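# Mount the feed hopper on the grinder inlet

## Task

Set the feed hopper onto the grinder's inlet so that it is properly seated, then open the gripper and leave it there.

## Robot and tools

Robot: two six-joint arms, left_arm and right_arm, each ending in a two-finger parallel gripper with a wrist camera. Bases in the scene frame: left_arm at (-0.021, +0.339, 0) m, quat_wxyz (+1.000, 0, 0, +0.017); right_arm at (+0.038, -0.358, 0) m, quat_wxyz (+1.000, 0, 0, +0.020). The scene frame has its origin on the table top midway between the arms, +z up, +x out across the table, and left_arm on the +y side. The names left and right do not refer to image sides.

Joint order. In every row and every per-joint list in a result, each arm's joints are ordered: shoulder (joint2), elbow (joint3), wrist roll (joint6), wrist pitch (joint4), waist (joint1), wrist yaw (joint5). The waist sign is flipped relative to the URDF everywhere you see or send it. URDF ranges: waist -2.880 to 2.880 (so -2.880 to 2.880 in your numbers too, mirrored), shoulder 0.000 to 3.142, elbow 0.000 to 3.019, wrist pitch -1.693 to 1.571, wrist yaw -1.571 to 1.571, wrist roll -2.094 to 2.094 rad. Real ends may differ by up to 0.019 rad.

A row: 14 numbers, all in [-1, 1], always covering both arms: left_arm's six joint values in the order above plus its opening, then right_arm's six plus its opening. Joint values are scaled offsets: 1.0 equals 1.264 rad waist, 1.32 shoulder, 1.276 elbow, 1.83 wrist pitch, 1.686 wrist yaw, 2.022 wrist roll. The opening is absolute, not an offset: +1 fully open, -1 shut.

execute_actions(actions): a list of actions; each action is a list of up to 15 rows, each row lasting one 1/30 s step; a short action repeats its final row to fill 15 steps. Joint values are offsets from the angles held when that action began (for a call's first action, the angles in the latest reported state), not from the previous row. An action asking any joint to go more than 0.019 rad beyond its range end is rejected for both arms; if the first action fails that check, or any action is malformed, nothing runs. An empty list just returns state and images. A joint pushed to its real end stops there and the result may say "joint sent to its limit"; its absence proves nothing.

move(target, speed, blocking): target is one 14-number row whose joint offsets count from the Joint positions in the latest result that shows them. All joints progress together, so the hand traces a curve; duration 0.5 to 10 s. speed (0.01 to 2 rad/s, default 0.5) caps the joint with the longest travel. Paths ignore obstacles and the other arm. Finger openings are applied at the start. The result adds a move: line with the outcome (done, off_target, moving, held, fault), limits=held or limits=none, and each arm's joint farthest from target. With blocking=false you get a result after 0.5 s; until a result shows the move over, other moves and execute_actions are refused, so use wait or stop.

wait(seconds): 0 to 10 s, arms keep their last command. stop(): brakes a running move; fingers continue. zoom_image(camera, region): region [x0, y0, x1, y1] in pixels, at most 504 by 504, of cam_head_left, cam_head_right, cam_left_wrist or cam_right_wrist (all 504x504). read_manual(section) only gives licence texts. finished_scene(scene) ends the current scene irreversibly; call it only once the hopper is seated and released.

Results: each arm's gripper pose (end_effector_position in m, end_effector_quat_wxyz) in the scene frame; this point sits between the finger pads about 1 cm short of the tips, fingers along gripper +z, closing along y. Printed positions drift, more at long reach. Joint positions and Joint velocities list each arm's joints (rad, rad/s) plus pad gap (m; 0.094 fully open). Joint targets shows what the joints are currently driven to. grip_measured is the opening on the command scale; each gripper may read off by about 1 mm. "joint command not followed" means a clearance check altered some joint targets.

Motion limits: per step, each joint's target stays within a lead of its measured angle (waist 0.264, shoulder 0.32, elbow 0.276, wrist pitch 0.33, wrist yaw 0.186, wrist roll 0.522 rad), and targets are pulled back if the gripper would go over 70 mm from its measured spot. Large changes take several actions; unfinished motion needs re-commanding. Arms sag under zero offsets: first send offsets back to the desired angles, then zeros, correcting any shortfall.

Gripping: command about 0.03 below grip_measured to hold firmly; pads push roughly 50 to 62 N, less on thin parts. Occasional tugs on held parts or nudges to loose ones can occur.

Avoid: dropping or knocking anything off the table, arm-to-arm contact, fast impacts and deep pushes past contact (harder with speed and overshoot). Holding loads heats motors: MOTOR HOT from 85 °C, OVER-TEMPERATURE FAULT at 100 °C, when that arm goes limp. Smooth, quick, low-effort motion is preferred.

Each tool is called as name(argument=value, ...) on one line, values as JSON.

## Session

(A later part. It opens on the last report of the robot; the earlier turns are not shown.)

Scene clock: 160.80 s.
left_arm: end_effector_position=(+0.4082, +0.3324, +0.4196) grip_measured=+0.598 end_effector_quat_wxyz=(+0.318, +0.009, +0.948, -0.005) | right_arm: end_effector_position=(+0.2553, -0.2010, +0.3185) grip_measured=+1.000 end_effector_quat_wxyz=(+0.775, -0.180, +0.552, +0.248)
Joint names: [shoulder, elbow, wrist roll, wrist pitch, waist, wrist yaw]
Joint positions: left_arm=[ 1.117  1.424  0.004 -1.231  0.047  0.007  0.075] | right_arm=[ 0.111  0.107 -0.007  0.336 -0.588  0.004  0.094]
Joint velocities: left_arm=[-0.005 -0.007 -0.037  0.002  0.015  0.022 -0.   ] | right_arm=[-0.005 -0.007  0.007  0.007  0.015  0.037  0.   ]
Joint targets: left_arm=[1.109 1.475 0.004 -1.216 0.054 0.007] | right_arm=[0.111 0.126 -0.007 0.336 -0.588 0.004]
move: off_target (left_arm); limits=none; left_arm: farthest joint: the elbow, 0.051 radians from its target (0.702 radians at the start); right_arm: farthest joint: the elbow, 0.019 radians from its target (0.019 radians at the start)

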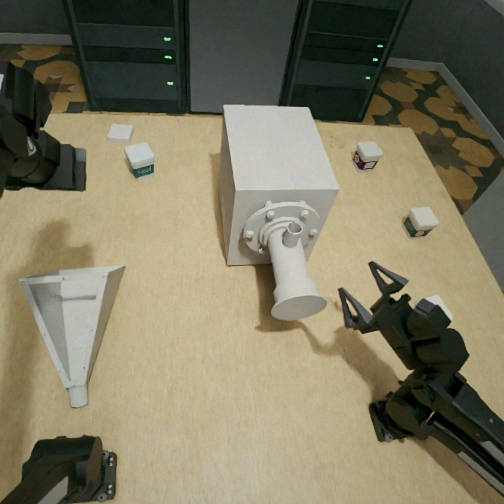

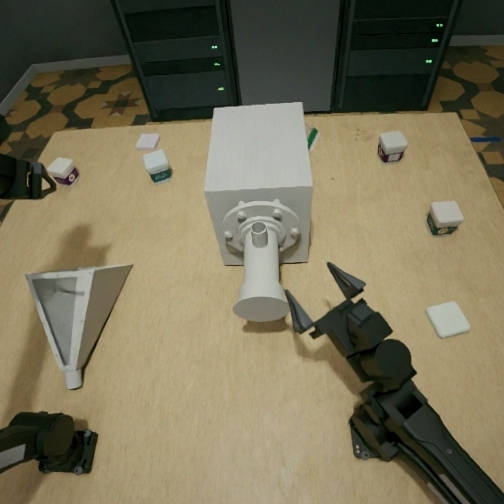

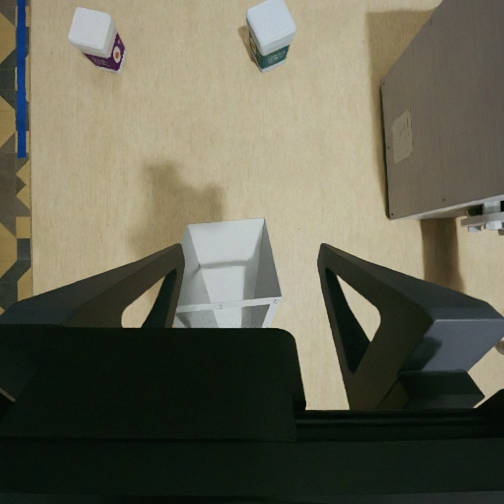

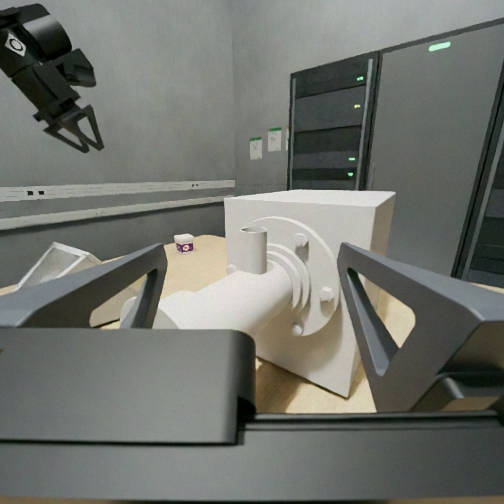

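move(target=[-0.745,-0.943,0.033,0.2,-0.13,0,1,0,0.015,0,0,0,0,1], speed=0.7)

move(target=[0.242,-0.081,0,0.243,0,0,1,0,0.015,0,0,0,0,1], speed=0.25)

Scene clock: 205.10 s.
left_arm: end_effector_position=(+0.1836, +0.3670, +0.1012) grip_measured=+0.999 end_effector_quat_wxyz=(+0.370, -0.038, +0.927, +0.034) | right_arm: end_effector_position=(+0.2553, -0.2010, +0.3185) grip_measured=+1.000 end_effector_quat_wxyz=(+0.775, -0.180, +0.552, +0.248)
Joint names: [shoulder, elbow, wrist roll, wrist pitch, waist, wrist yaw]
Joint positions: left_arm=[ 0.137  0.214  0.058 -0.887 -0.107  0.007  0.094] | right_arm=[ 0.111  0.107 -0.007  0.336 -0.588  0.004  0.094]
Joint velocities: left_arm=[-0.005  0.002  0.022 -0.002  0.005  0.037  0.001] | right_arm=[-0.005  0.007 -0.051  0.012 -0.005  0.007  0.   ]
Joint targets: left_arm=[0.134 0.220 0.071 -0.865 -0.117 0.007] | right_arm=[0.111 0.126 -0.007 0.336 -0.588 0.004]
move: off_target (left_arm); limits=none; left_arm: farthest joint: the wrist pitch, 0.022 radians from its target (0.366 radians at the start); right_arm: farthest joint: the elbow, 0.019 radians from its target (0.019 radians at the start)

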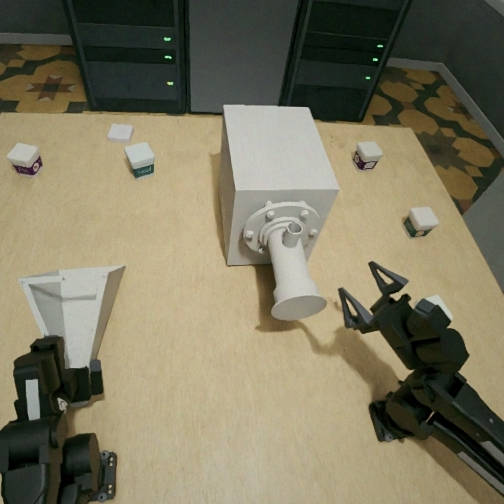

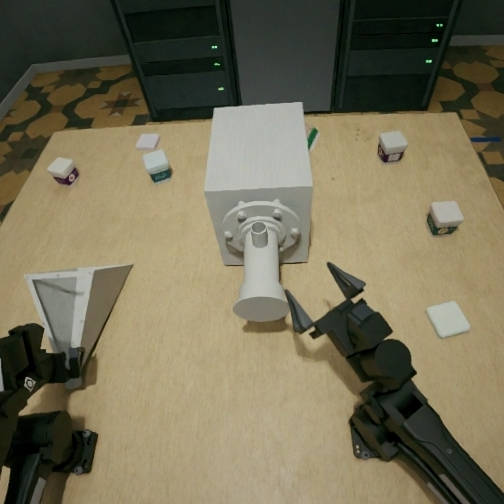

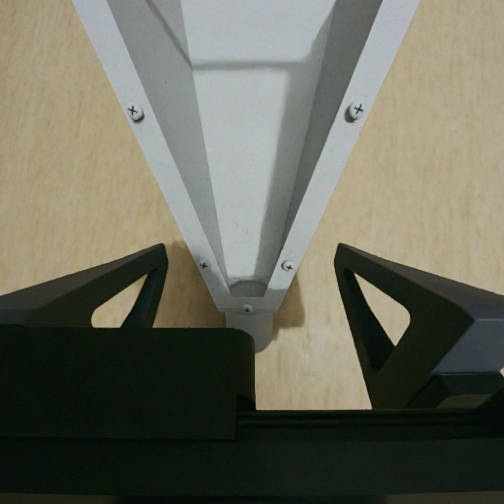

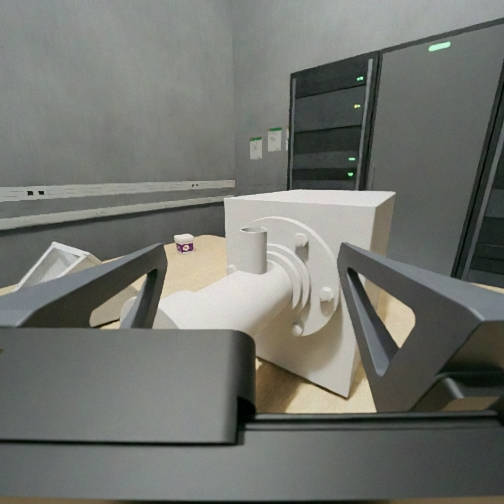

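Scene clock: 207.30 s.
left_arm: end_effector_position=(+0.2194, +0.3721, +0.0544) grip_measured=+0.999 end_effector_quat_wxyz=(+0.374, -0.038, +0.926, +0.034) | right_arm: end_effector_position=(+0.2553, -0.2010, +0.3185) grip_measured=+1.000 end_effector_quat_wxyz=(+0.775, -0.180, +0.552, +0.248)
Joint names: [shoulder, elbow, wrist roll, wrist pitch, waist, wrist yaw]
Joint positions: left_arm=[ 0.452  0.115  0.058 -0.463 -0.107  0.007  0.094] | right_arm=[ 0.111  0.107 -0.007  0.336 -0.588  0.004  0.094]
Joint velocities: left_arm=[-0.015  0.007 -0.037 -0.012  0.005 -0.051 -0.001] | right_arm=[ 0.005  0.007  0.051 -0.002  0.015 -0.007  0.   ]
Joint targets: left_arm=[0.456 0.111 0.058 -0.442 -0.107 0.007] | right_arm=[0.111 0.126 -0.007 0.336 -0.588 0.004]
move: off_target (left_arm); limits=none; left_arm: farthest joint: the wrist pitch, 0.021 radians from its target (0.444 radians at the start); right_arm: farthest joint: the elbow, 0.019 radians from its target (0.019 radians at the start)

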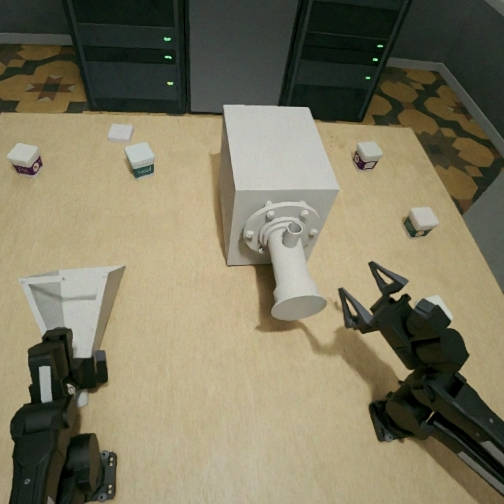

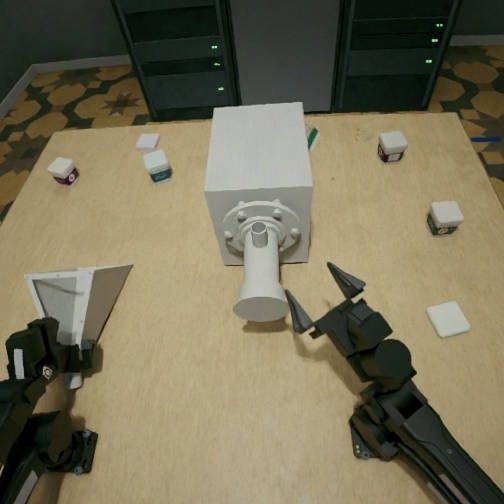

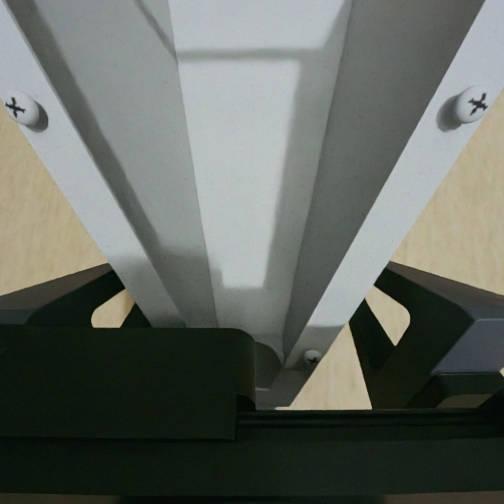

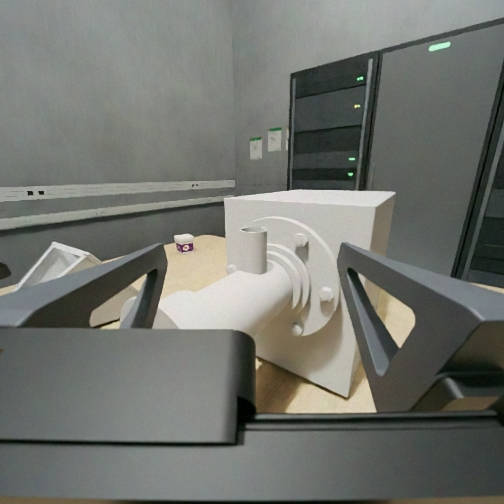

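move(target=[0.03,0,0,0.08,-0.022,0,1,0,0.015,0,0,0,0,1], speed=0.2)

move(target=[0,0.01,0,0.01,0,0,0.55,0,0.015,0,0,0,0,1])

Scene clock: 220.60 s.
left_arm: end_effector_position=(+0.2356, +0.3767, +0.0660) grip_measured=+0.999 end_effector_quat_wxyz=(+0.410, -0.041, +0.910, +0.038) | right_arm: end_effector_position=(+0.2553, -0.2010, +0.3185) grip_measured=+1.000 end_effector_quat_wxyz=(+0.775, -0.180, +0.552, +0.248)
Joint names: [shoulder, elbow, wrist roll, wrist pitch, waist, wrist yaw]
Joint positions: left_arm=[ 0.487  0.114  0.058 -0.348 -0.119  0.011  0.094] | right_arm=[ 0.111  0.107 -0.007  0.336 -0.588  0.004  0.094]
Joint velocities: left_arm=[-0.015 -0.012 -0.022 -0.012 -0.005  0.007 -0.   ] | right_arm=[-0.015 -0.012 -0.081 -0.002  0.015 -0.007  0.   ]
Joint targets: left_arm=[0.491 0.115 0.058 -0.317 -0.135 0.007] | right_arm=[0.111 0.126 -0.007 0.336 -0.588 0.004]
move: off_target (left_arm); limits=none; left_arm: farthest joint: the wrist pitch, 0.031 radians from its target (0.147 radians at the start); right_arm: farthest joint: the elbow, 0.019 radians from its target (0.019 radians at the start)

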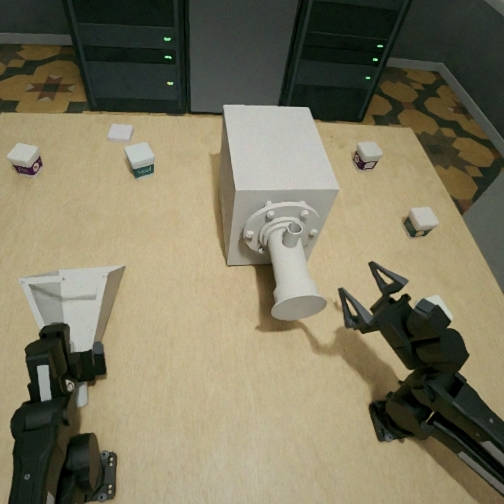

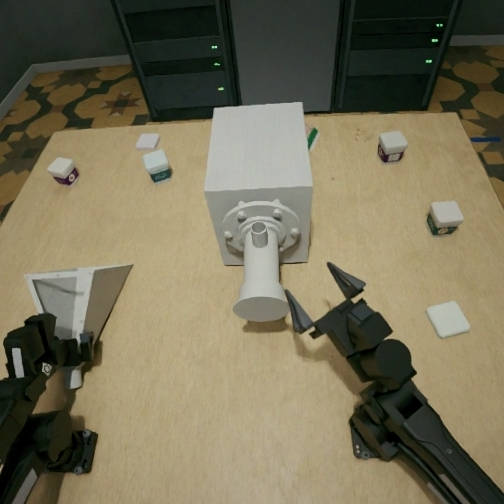

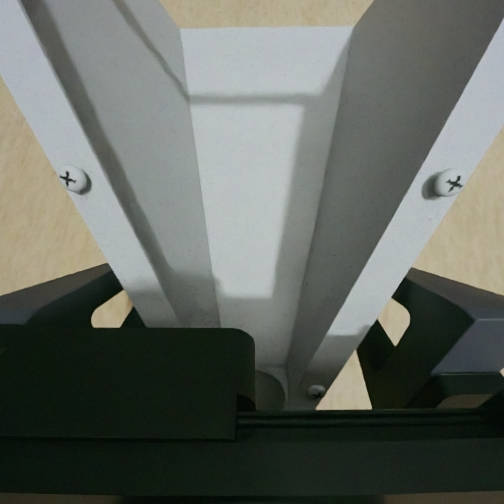

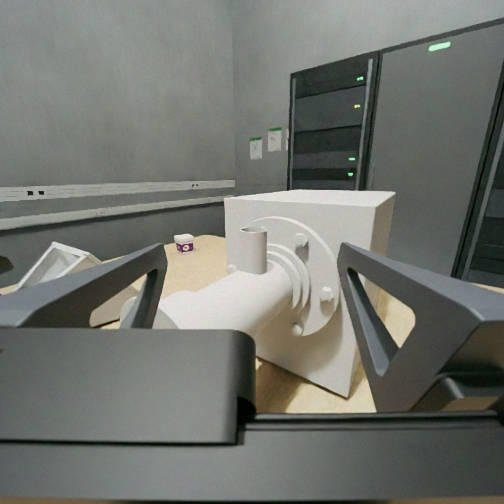

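Scene clock: 221.30 s.
left_arm: end_effector_position=(+0.2351, +0.3746, +0.0647) grip_measured=+0.829 end_effector_quat_wxyz=(+0.409, -0.042, +0.911, +0.032) | right_arm: end_effector_position=(+0.2553, -0.2010, +0.3185) grip_measured=+1.000 end_effector_quat_wxyz=(+0.775, -0.180, +0.552, +0.248)
Joint names: [shoulder, elbow, wrist roll, wrist pitch, waist, wrist yaw]
Joint positions: left_arm=[ 0.488  0.112  0.051 -0.349 -0.119  0.022  0.086] | right_arm=[ 0.111  0.107 -0.007  0.336 -0.588  0.004  0.094]
Joint velocities: left_arm=[-0.015 -0.017  0.007 -0.017 -0.005  0.051 -0.   ] | right_arm=[-0.005  0.007  0.051  0.012  0.005  0.022  0.   ]
Joint targets: left_arm=[0.488 0.126 0.058 -0.330 -0.119 0.011] | right_arm=[0.111 0.126 -0.007 0.336 -0.588 0.004]
move: done; limits=none; left_arm: farthest joint: the wrist pitch, 0.019 radians from its target (0.018 radians at the start); right_arm: farthest joint: the elbow, 0.019 radians from its target (0.019 radians at the start)

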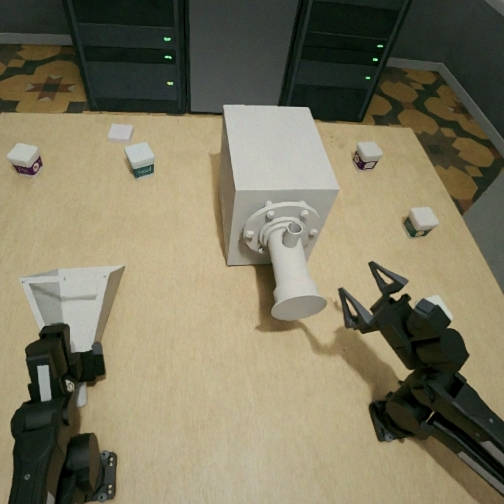

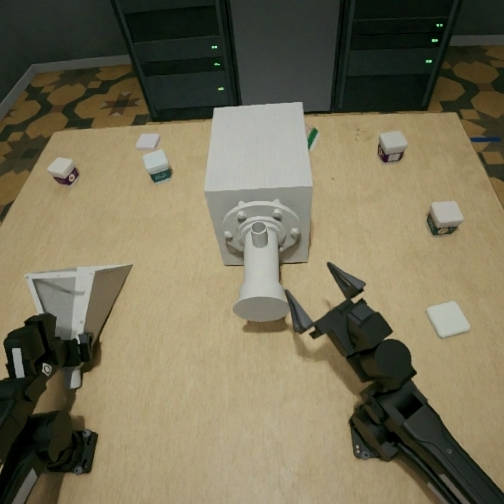

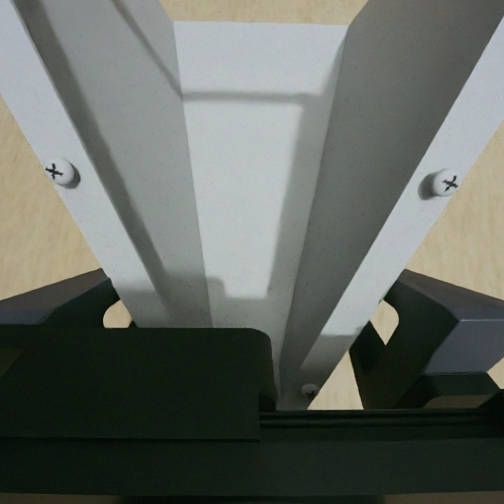

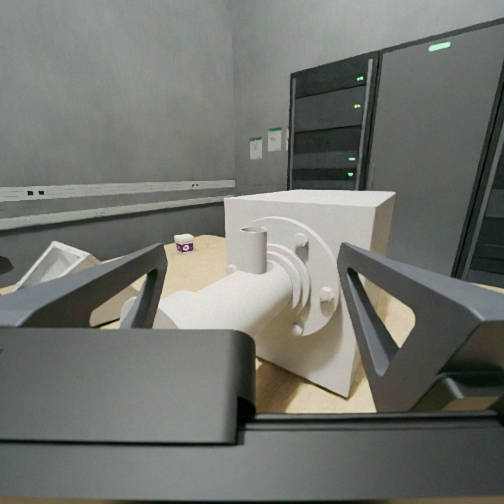

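move(target=[0,0.16,0,0.1,0,0,0.55,0,0.015,0,0,0,0,1], speed=0.12)

Scene clock: 226.93 s.
left_arm: end_effector_position=(+0.2414, +0.3747, +0.0666) grip_measured=+0.829 end_effector_quat_wxyz=(+0.419, -0.043, +0.907, +0.029) | right_arm: end_effector_position=(+0.2553, -0.2010, +0.3185) grip_measured=+1.000 end_effector_quat_wxyz=(+0.775, -0.180, +0.552, +0.248)
Joint names: [shoulder, elbow, wrist roll, wrist pitch, waist, wrist yaw]
Joint positions: left_arm=[ 0.52   0.112  0.045 -0.297 -0.119  0.028  0.086] | right_arm=[ 0.111  0.107 -0.007  0.336 -0.588  0.004  0.094]
Joint velocities: left_arm=[-0.015 -0.012  0.007  0.012  0.015  0.037 -0.001] | right_arm=[-0.005  0.012 -0.051  0.017  0.015 -0.022  0.   ]
Joint targets: left_arm=[0.503 0.216 0.048 -0.230 -0.119 0.025] | right_arm=[0.111 0.126 -0.007 0.336 -0.588 0.004]
move: off_target (left_arm); limits=none; left_arm: farthest joint: the elbow, 0.204 radians from its target (0.204 radians at the start); right_arm: farthest joint: the elbow, 0.019 radians from its target (0.019 radians at the start)

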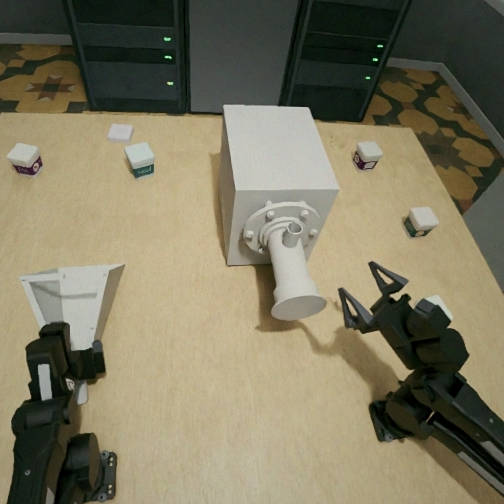

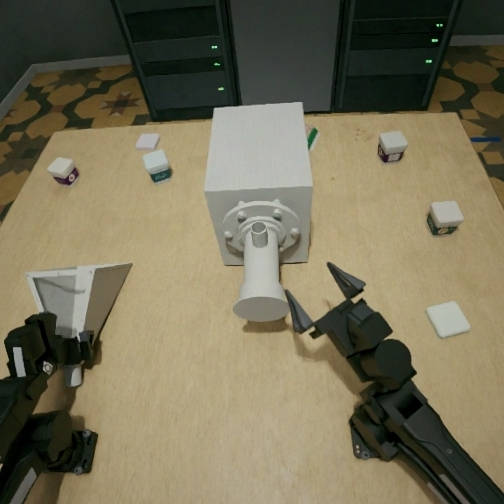

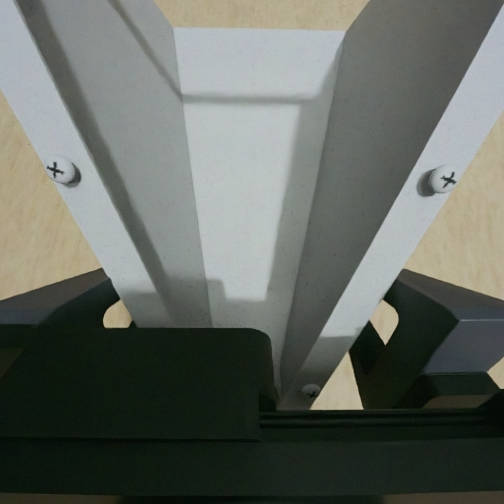

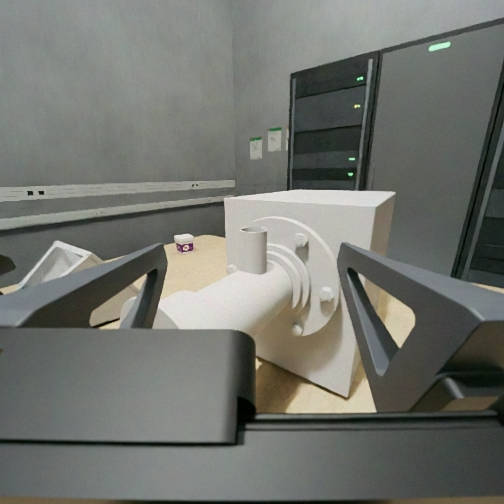

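execute_actions(actions=[[[-0.01,0.055,0,0.06,0,0,0.55,0,0.015,0,0,0,0,1]],[[-0.01,0.055,0,0.06,0,0,0.55,0,0.015,0,0,0,0,1]],[[-0.01,0.055,0,0.07,0,0,0.55,0,0.015,0,0,0,0,1]],[[-0.01,0.055,0,0.07,0,0,0.55,0,0.015,0,0,0,0,1]]])

Scene clock: 236.50 s.
left_arm: end_effector_position=(+0.2605, +0.3760, +0.0813) grip_measured=+0.806 end_effector_quat_wxyz=(+0.460, -0.041, +0.887, +0.028) | right_arm: end_effector_position=(+0.2553, -0.2010, +0.3185) grip_measured=+1.000 end_effector_quat_wxyz=(+0.775, -0.180, +0.552, +0.248)
Joint names: [shoulder, elbow, wrist roll, wrist pitch, waist, wrist yaw]
Joint positions: left_arm=[ 0.575  0.112  0.042 -0.15  -0.119  0.037  0.085] | right_arm=[ 0.111  0.107 -0.007  0.336 -0.588  0.004  0.094]
Joint velocities: left_arm=[-0.005 -0.022 -0.081  0.012  0.015  0.007 -0.   ] | right_arm=[-0.005  0.007  0.066  0.002  0.015  0.007  0.   ]
Joint targets: left_arm=[0.538 0.182 0.042 -0.051 -0.119 0.037] | right_arm=[0.111 0.126 -0.007 0.336 -0.588 0.004]

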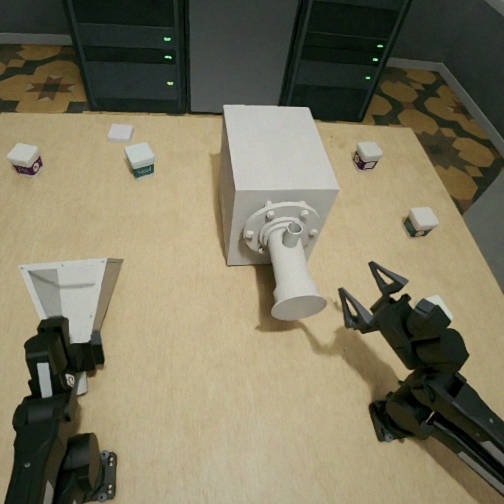

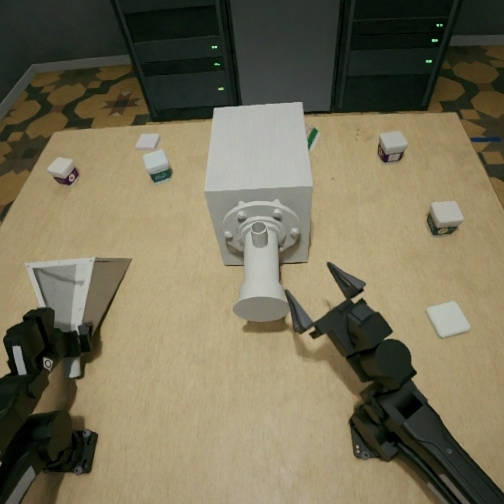

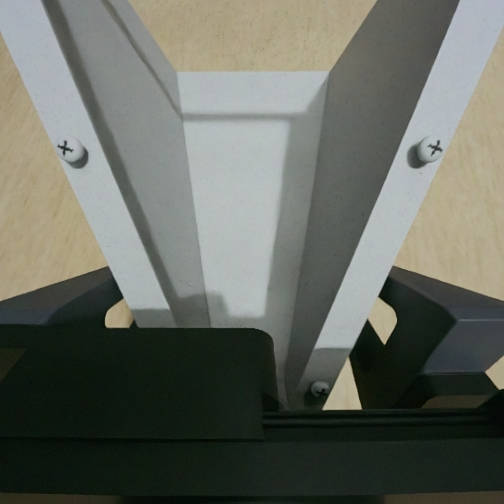

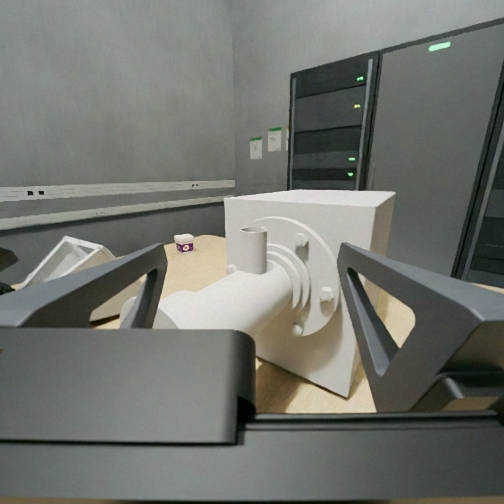

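execute_actions(actions=[[[-0.035,0.03,0,0.085,0,0,0.55,0,0.015,0,0,0,0,1]],[[-0.035,0.03,0,0.085,0,0,0.55,0,0.015,0,0,0,0,1]],[[-0.035,0.03,0,0.085,0,0,0.55,0,0.015,0,0,0,0,1]]])

Scene clock: 274.03 s.
left_arm: end_effector_position=(+0.2594, +0.3759, +0.0760) grip_measured=+0.806 end_effector_quat_wxyz=(+0.495, -0.039, +0.867, +0.032) | right_arm: end_effector_position=(+0.2553, -0.2010, +0.3185) grip_measured=+1.000 end_effector_quat_wxyz=(+0.775, -0.180, +0.552, +0.248)
Joint names: [shoulder, elbow, wrist roll, wrist pitch, waist, wrist yaw]
Joint positions: left_arm=[ 0.575  0.047  0.042 -0.005 -0.119  0.037  0.085] | right_arm=[ 0.111  0.107 -0.007  0.336 -0.588  0.004  0.094]
Joint velocities: left_arm=[-0.015 -0.017  0.007 -0.017 -0.015 -0.022 -0.001] | right_arm=[-0.024 -0.002 -0.022  0.007  0.005  0.007  0.   ]
Joint targets: left_arm=[0.529 0.107 0.042 0.103 -0.119 0.037] | right_arm=[0.111 0.126 -0.007 0.336 -0.588 0.004]

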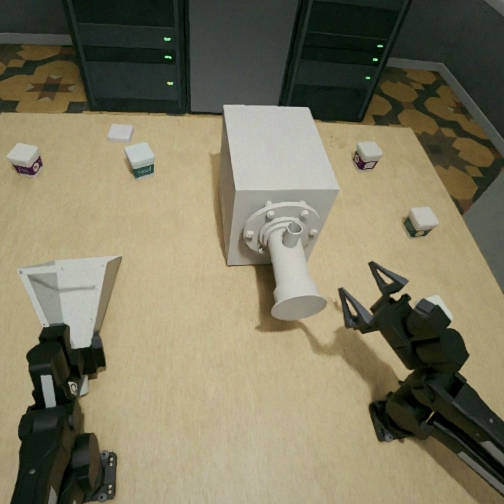

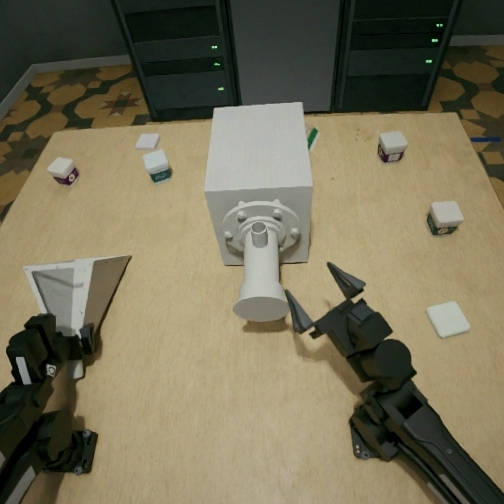

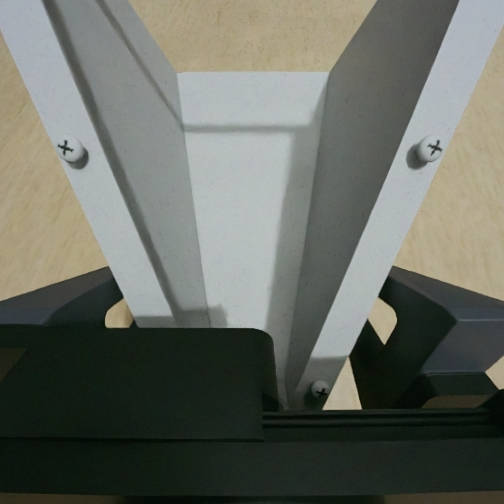

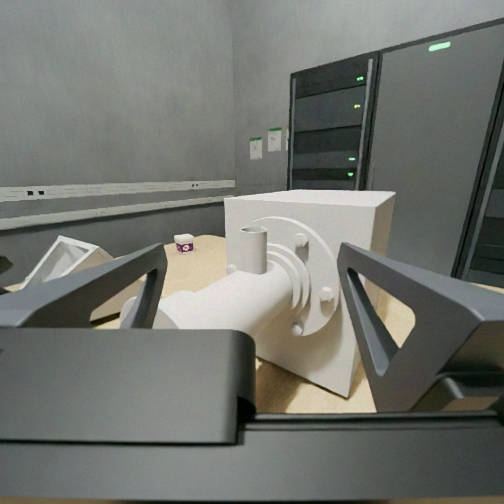

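execute_actions(actions=[[[-0.029,0.05,0,0.08,0,0,0.55,0,0.015,0,0,0,0,1]],[[-0.029,0.05,0,0.08,0,0,0.55,0,0.015,0,0,0,0,1]],[[-0.029,0.05,0,0.08,0,0,0.55,0,0.015,0,0,0,0,1]],[[-0.029,0.05,0,0.08,0,0,0.55,0,0.015,0,0,0,0,1]],[[-0.029,0.05,0,0.08,0,0,0.55,0,0.015,0,0,0,0,1]]])

Scene clock: 281.93 s.
left_arm: end_effector_position=(+0.2755, +0.3784, +0.1084) grip_measured=+0.806 end_effector_quat_wxyz=(+0.566, -0.035, +0.823, +0.040) | right_arm: end_effector_position=(+0.2553, -0.2010, +0.3185) grip_measured=+1.000 end_effector_quat_wxyz=(+0.775, -0.180, +0.552, +0.248)
Joint names: [shoulder, elbow, wrist roll, wrist pitch, waist, wrist yaw]
Joint positions: left_arm=[ 0.589  0.034  0.042  0.192 -0.119  0.037  0.085] | right_arm=[ 0.111  0.107 -0.007  0.336 -0.588  0.004  0.094]
Joint velocities: left_arm=[-0.005  0.012 -0.007  0.002  0.024  0.007  0.   ] | right_arm=[ 0.005  0.007 -0.051 -0.007  0.005  0.022  0.   ]
Joint targets: left_arm=[0.547 0.100 0.042 0.301 -0.119 0.037] | right_arm=[0.111 0.126 -0.007 0.336 -0.588 0.004]

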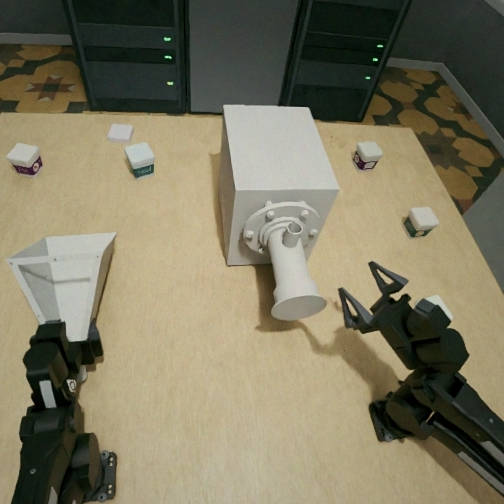

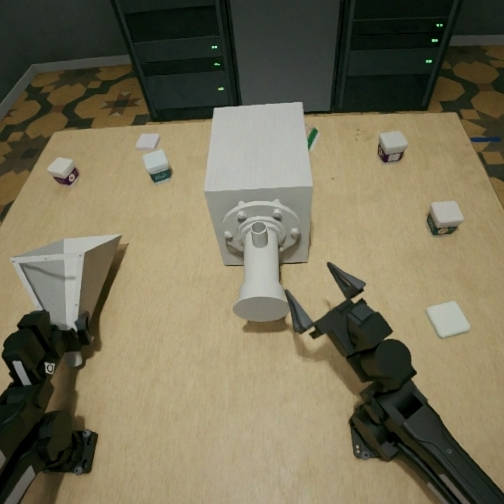

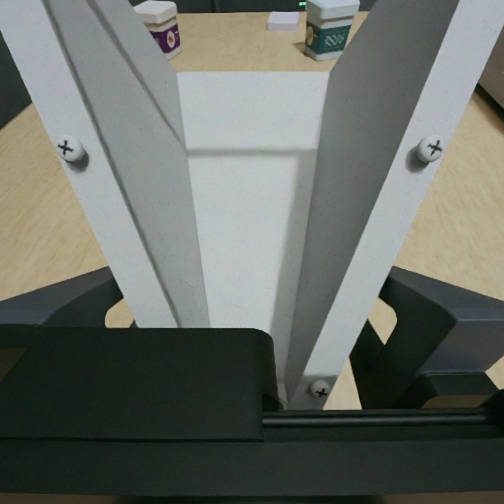

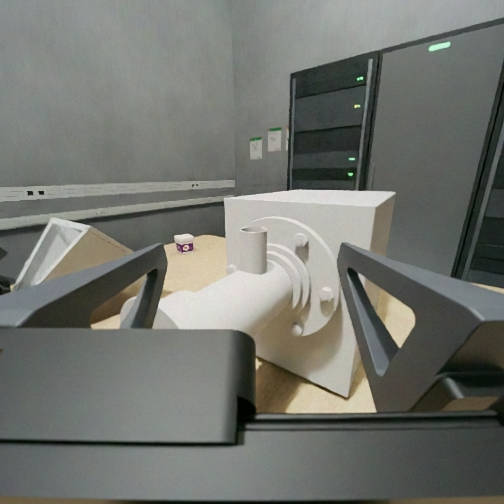

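execute_actions(actions=[[[-0.034,0.056,0,0.1,0,0,0.55,0,0.015,0,0,0,0,1]],[[-0.034,0.056,0,0.1,0,0,0.55,0,0.015,0,0,0,0,1]],[[-0.034,0.056,0,0.1,0,0,0.55,0,0.015,0,0,0,0,1]],[[-0.034,0.056,0,0.1,0,0,0.55,0,0.015,0,0,0,0,1]],[[-0.034,0.056,0,0.11,0,0,0.55,0,0.015,0,0,0,0,1]],[[-0.03,0.056,0,0.11,0,0,0.55,0,0.015,0,0,0,0,1]],[[-0.03,0.056,0,0.11,0,0,0.55,0,0.015,0,0,0,0,1]],[[-0.03,0.056,0,0.11,0,0,0.55,0,0.015,0,0,0,0,1]],[[-0.03,0.056,0,0.11,0,0,0.55,0,0.015,0,0,0,0,1]],[[-0.03,0.056,0,0.11,0,0,0.55,0,0.015,0,0,0,0,1]]])

Scene clock: 298.77 s.
left_arm: end_effector_position=(+0.2629, +0.3764, +0.2885) grip_measured=+0.806 end_effector_quat_wxyz=(+0.843, -0.014, +0.533, +0.073) | right_arm: end_effector_position=(+0.2553, -0.2010, +0.3185) grip_measured=+1.000 end_effector_quat_wxyz=(+0.775, -0.180, +0.552, +0.248)
Joint names: [shoulder, elbow, wrist roll, wrist pitch, waist, wrist yaw]
Joint positions: left_arm=[ 0.637 -0.003  0.044  1.087 -0.119  0.037  0.085] | right_arm=[ 0.111  0.107 -0.007  0.336 -0.588  0.004  0.094]
Joint velocities: left_arm=[ 0.005  0.007  0.066 -0.002  0.005 -0.081 -0.   ] | right_arm=[ 0.005 -0.017  0.022 -0.002  0.005 -0.139  0.   ]
Joint targets: left_arm=[0.596 0.069 0.043 1.175 -0.119 0.037] | right_arm=[0.111 0.126 -0.007 0.336 -0.588 0.004]

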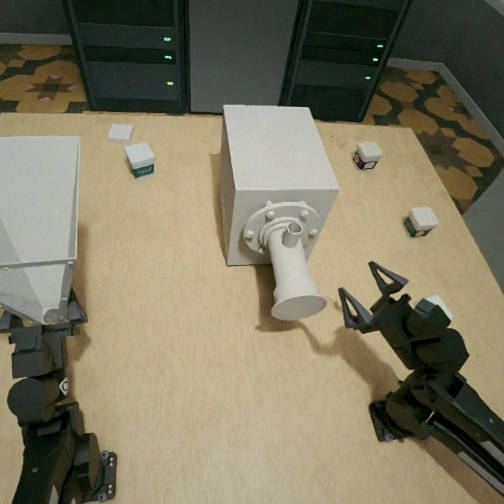

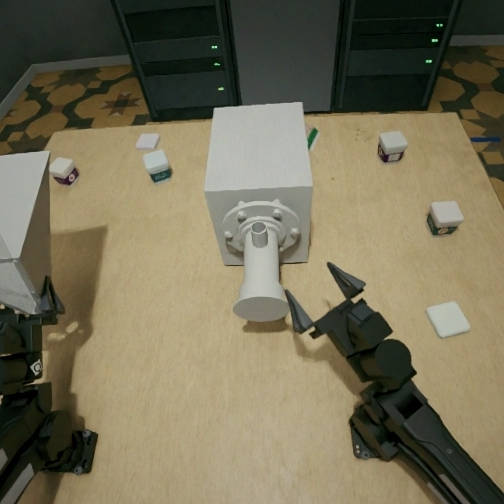

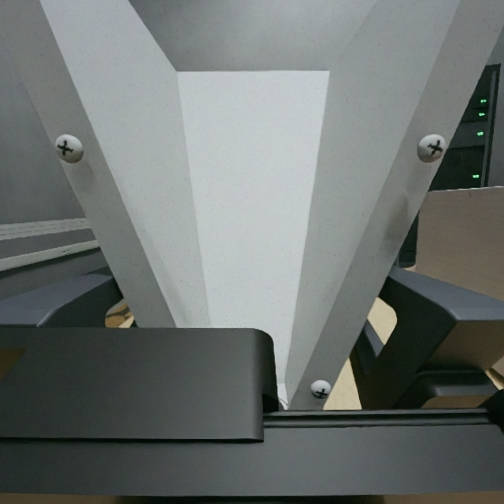

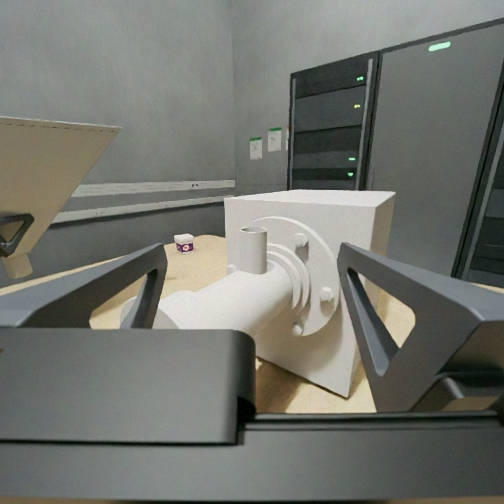

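More curl, then elbow with shoulder forward.

execute_actions(actions=[[[-0.03,0.05,0,0.12,0,0,0.55,0,0.015,0,0,0,0,1]],[[-0.03,0.05,0,0.12,0,0,0.55,0,0.015,0,0,0,0,1]],[[0.05,0.17,0,0.02,0,0,0.55,0,0.015,0,0,0,0,1]],[[0.05,0.17,0,0.02,0,0,0.55,0,0.015,0,0,0,0,1]],[[0.05,0.17,0,0.02,0,0,0.55,0,0.015,0,0,0,0,1]],[[0.05,0.17,0,0.02,0,0,0.55,0,0.015,0,0,0,0,1]]])

Scene clock: 307.97 s.
left_arm: end_effector_position=(+0.3717, +0.3924, +0.3643) grip_measured=+0.805 end_effector_quat_wxyz=(+0.872, -0.008, +0.482, +0.077) | right_arm: end_effector_position=(+0.2553, -0.2010, +0.3185) grip_measured=+1.000 end_effector_quat_wxyz=(+0.775, -0.180, +0.552, +0.248)
Joint names: [shoulder, elbow, wrist roll, wrist pitch, waist, wrist yaw]
Joint positions: left_arm=[ 1.113  0.338  0.046  1.339 -0.119  0.042  0.085] | right_arm=[ 0.111  0.107 -0.007  0.336 -0.588  0.004  0.094]
Joint velocities: left_arm=[-0.005 -0.007  0.007 -0.002  0.015  0.022 -0.   ] | right_arm=[ 0.005  0.012  0.007  0.012  0.024 -0.037  0.   ]
Joint targets: left_arm=[1.056 0.447 0.046 1.385 -0.119 0.041] | right_arm=[0.111 0.126 -0.007 0.336 -0.588 0.004]

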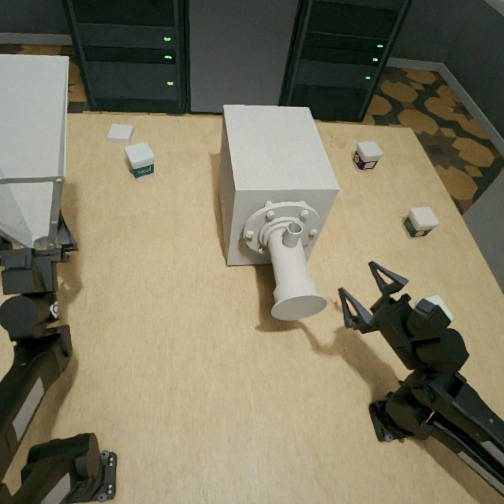

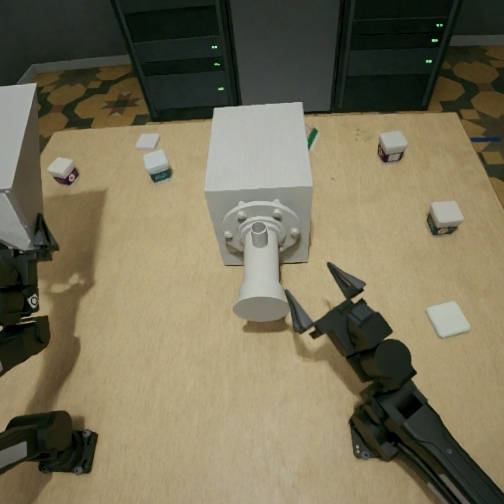

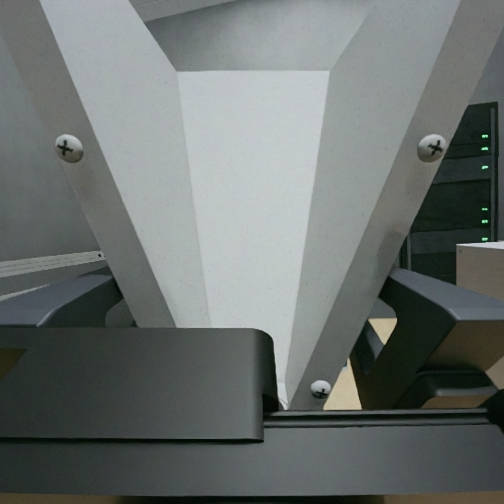

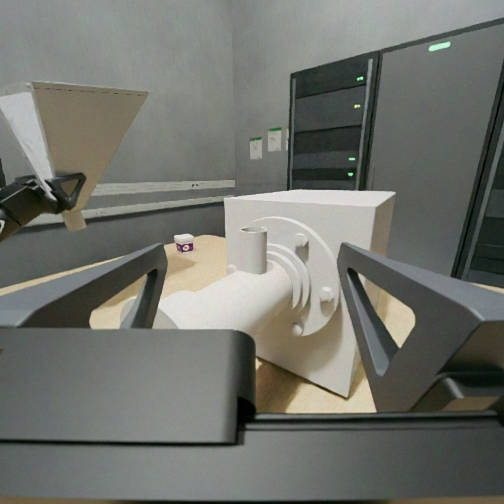

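execute_actions(actions=[[[-0.12,0.05,0,0.03,0.03,0,0.55,0,0.015,0,0,0,0,1]],[[-0.12,0.05,0,0.03,0.03,0,0.55,0,0.015,0,0,0,0,1]],[[-0.12,0.05,0,0.02,0.03,0,0.55,0,0.015,0,0,0,0,1]],[[-0.02,0.15,0,0.02,0.05,0,0.55,0,0.015,0,0,0,0,1]],[[-0.02,0.15,0,0.01,0.05,0,0.55,0,0.015,0,0,0,0,1]],[[-0.02,0.15,0,0.01,0.05,0,0.55,0,0.015,0,0,0,0,1]],[[-0.02,0.15,0,0.01,0.05,0,0.55,0,0.015,0,0,0,0,1]]])

Scene clock: 322.87 s.
left_arm: end_effector_position=(+0.2867, +0.2760, +0.4758) grip_measured=+0.805 end_effector_quat_wxyz=(+0.934, +0.073, +0.343, -0.066) | right_arm: end_effector_position=(+0.2553, -0.2010, +0.3185) grip_measured=+1.000 end_effector_quat_wxyz=(+0.775, -0.180, +0.552, +0.248)
Joint names: [shoulder, elbow, wrist roll, wrist pitch, waist, wrist yaw]
Joint positions: left_arm=[0.797 0.369 0.046 1.287 0.192 0.082 0.085] | right_arm=[ 0.111  0.107 -0.007  0.336 -0.588  0.004  0.094]
Joint velocities: left_arm=[ 0.005  0.012 -0.051 -0.002  0.024  0.007  0.001] | right_arm=[-0.005 -0.002 -0.022  0.002  0.005 -0.037  0.   ]
Joint targets: left_arm=[0.764 0.497 0.046 1.310 0.199 0.076] | right_arm=[0.111 0.126 -0.007 0.336 -0.588 0.004]

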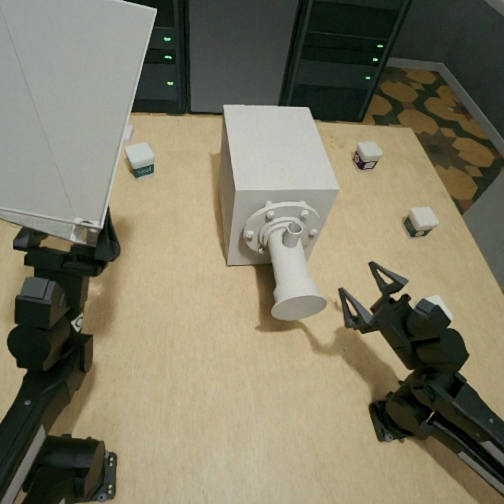

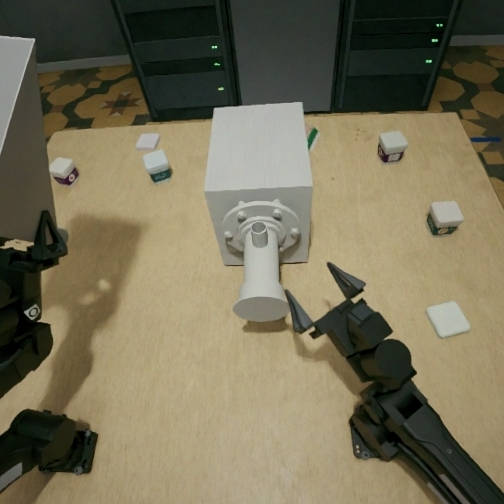

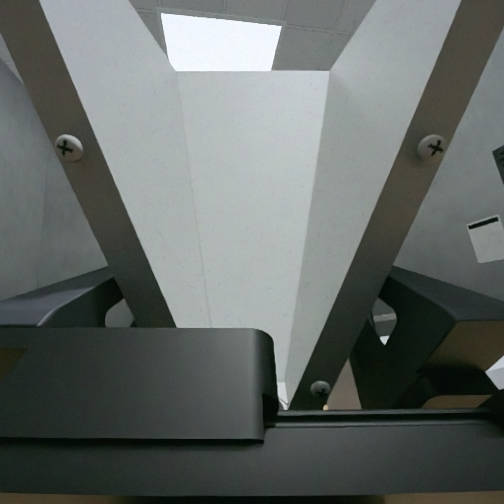

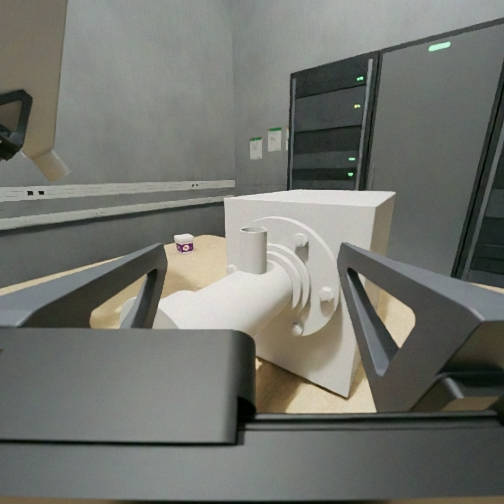

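execute_actions(actions=[[[0.04,0.2,-0.015,0.015,0,-0.03,0.55,0,0.015,0,0,0,0,1]],[[0.04,0.2,-0.015,0.015,0,-0.03,0.55,0,0.015,0,0,0,0,1]],[[0.04,0.2,0,0.015,0,-0.015,0.55,0,0.015,0,0,0,0,1]],[[0.04,0.2,0,0.015,0,0,0.55,0,0.015,0,0,0,0,1]],[[0.03,0.2,0,0.015,0,0,0.55,0,0.015,0,0,0,0,1]],[[-0.04,0.06,0,0.015,0.08,0,0.55,0,0.015,0,0,0,0,1]]])

Scene clock: 333.50 s.
left_arm: end_effector_position=(+0.5393, +0.1862, +0.2046) grip_measured=+0.805 end_effector_quat_wxyz=(+0.719, +0.096, +0.683, -0.078) | right_arm: end_effector_position=(+0.2553, -0.2010, +0.3185) grip_measured=+1.000 end_effector_quat_wxyz=(+0.775, -0.180, +0.552, +0.248)
Joint names: [shoulder, elbow, wrist roll, wrist pitch, waist, wrist yaw]
Joint positions: left_arm=[ 1.634  0.682  0.032  0.999  0.309 -0.026  0.085] | right_arm=[ 0.111  0.107 -0.007  0.336 -0.588  0.004  0.094]
Joint velocities: left_arm=[-0.005  0.002 -0.007 -0.012 -0.005 -0.081 -0.001] | right_arm=[ 0.005 -0.017 -0.007  0.012 -0.015  0.051  0.   ]
Joint targets: left_arm=[1.559 0.741 0.033 1.055 0.297 -0.033] | right_arm=[0.111 0.126 -0.007 0.336 -0.588 0.004]

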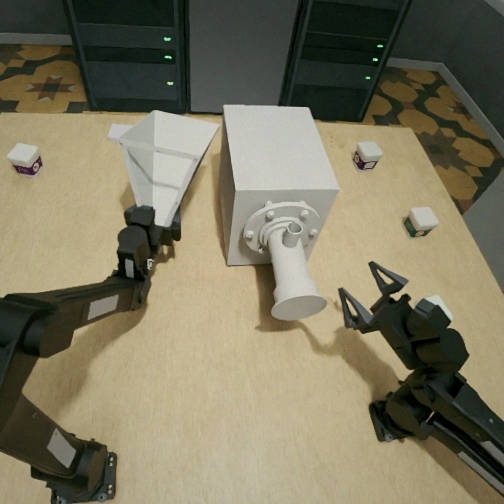

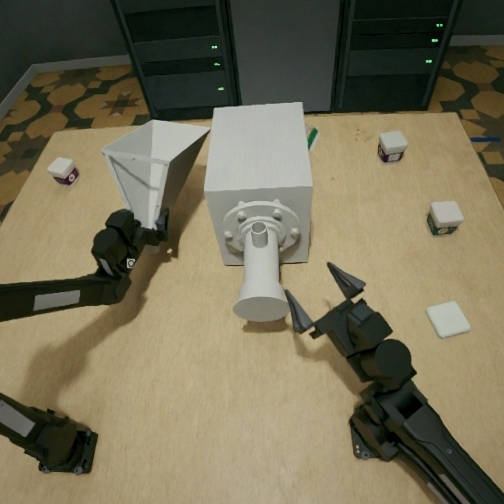

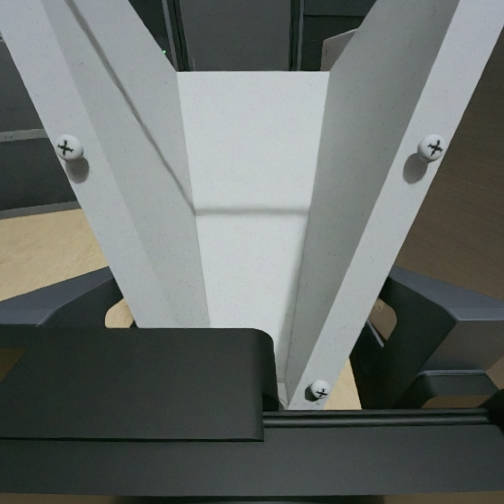

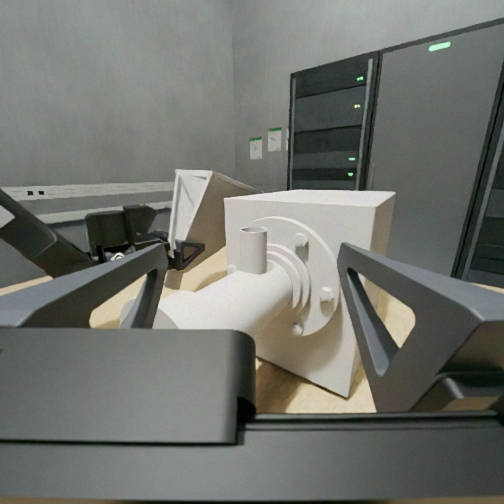

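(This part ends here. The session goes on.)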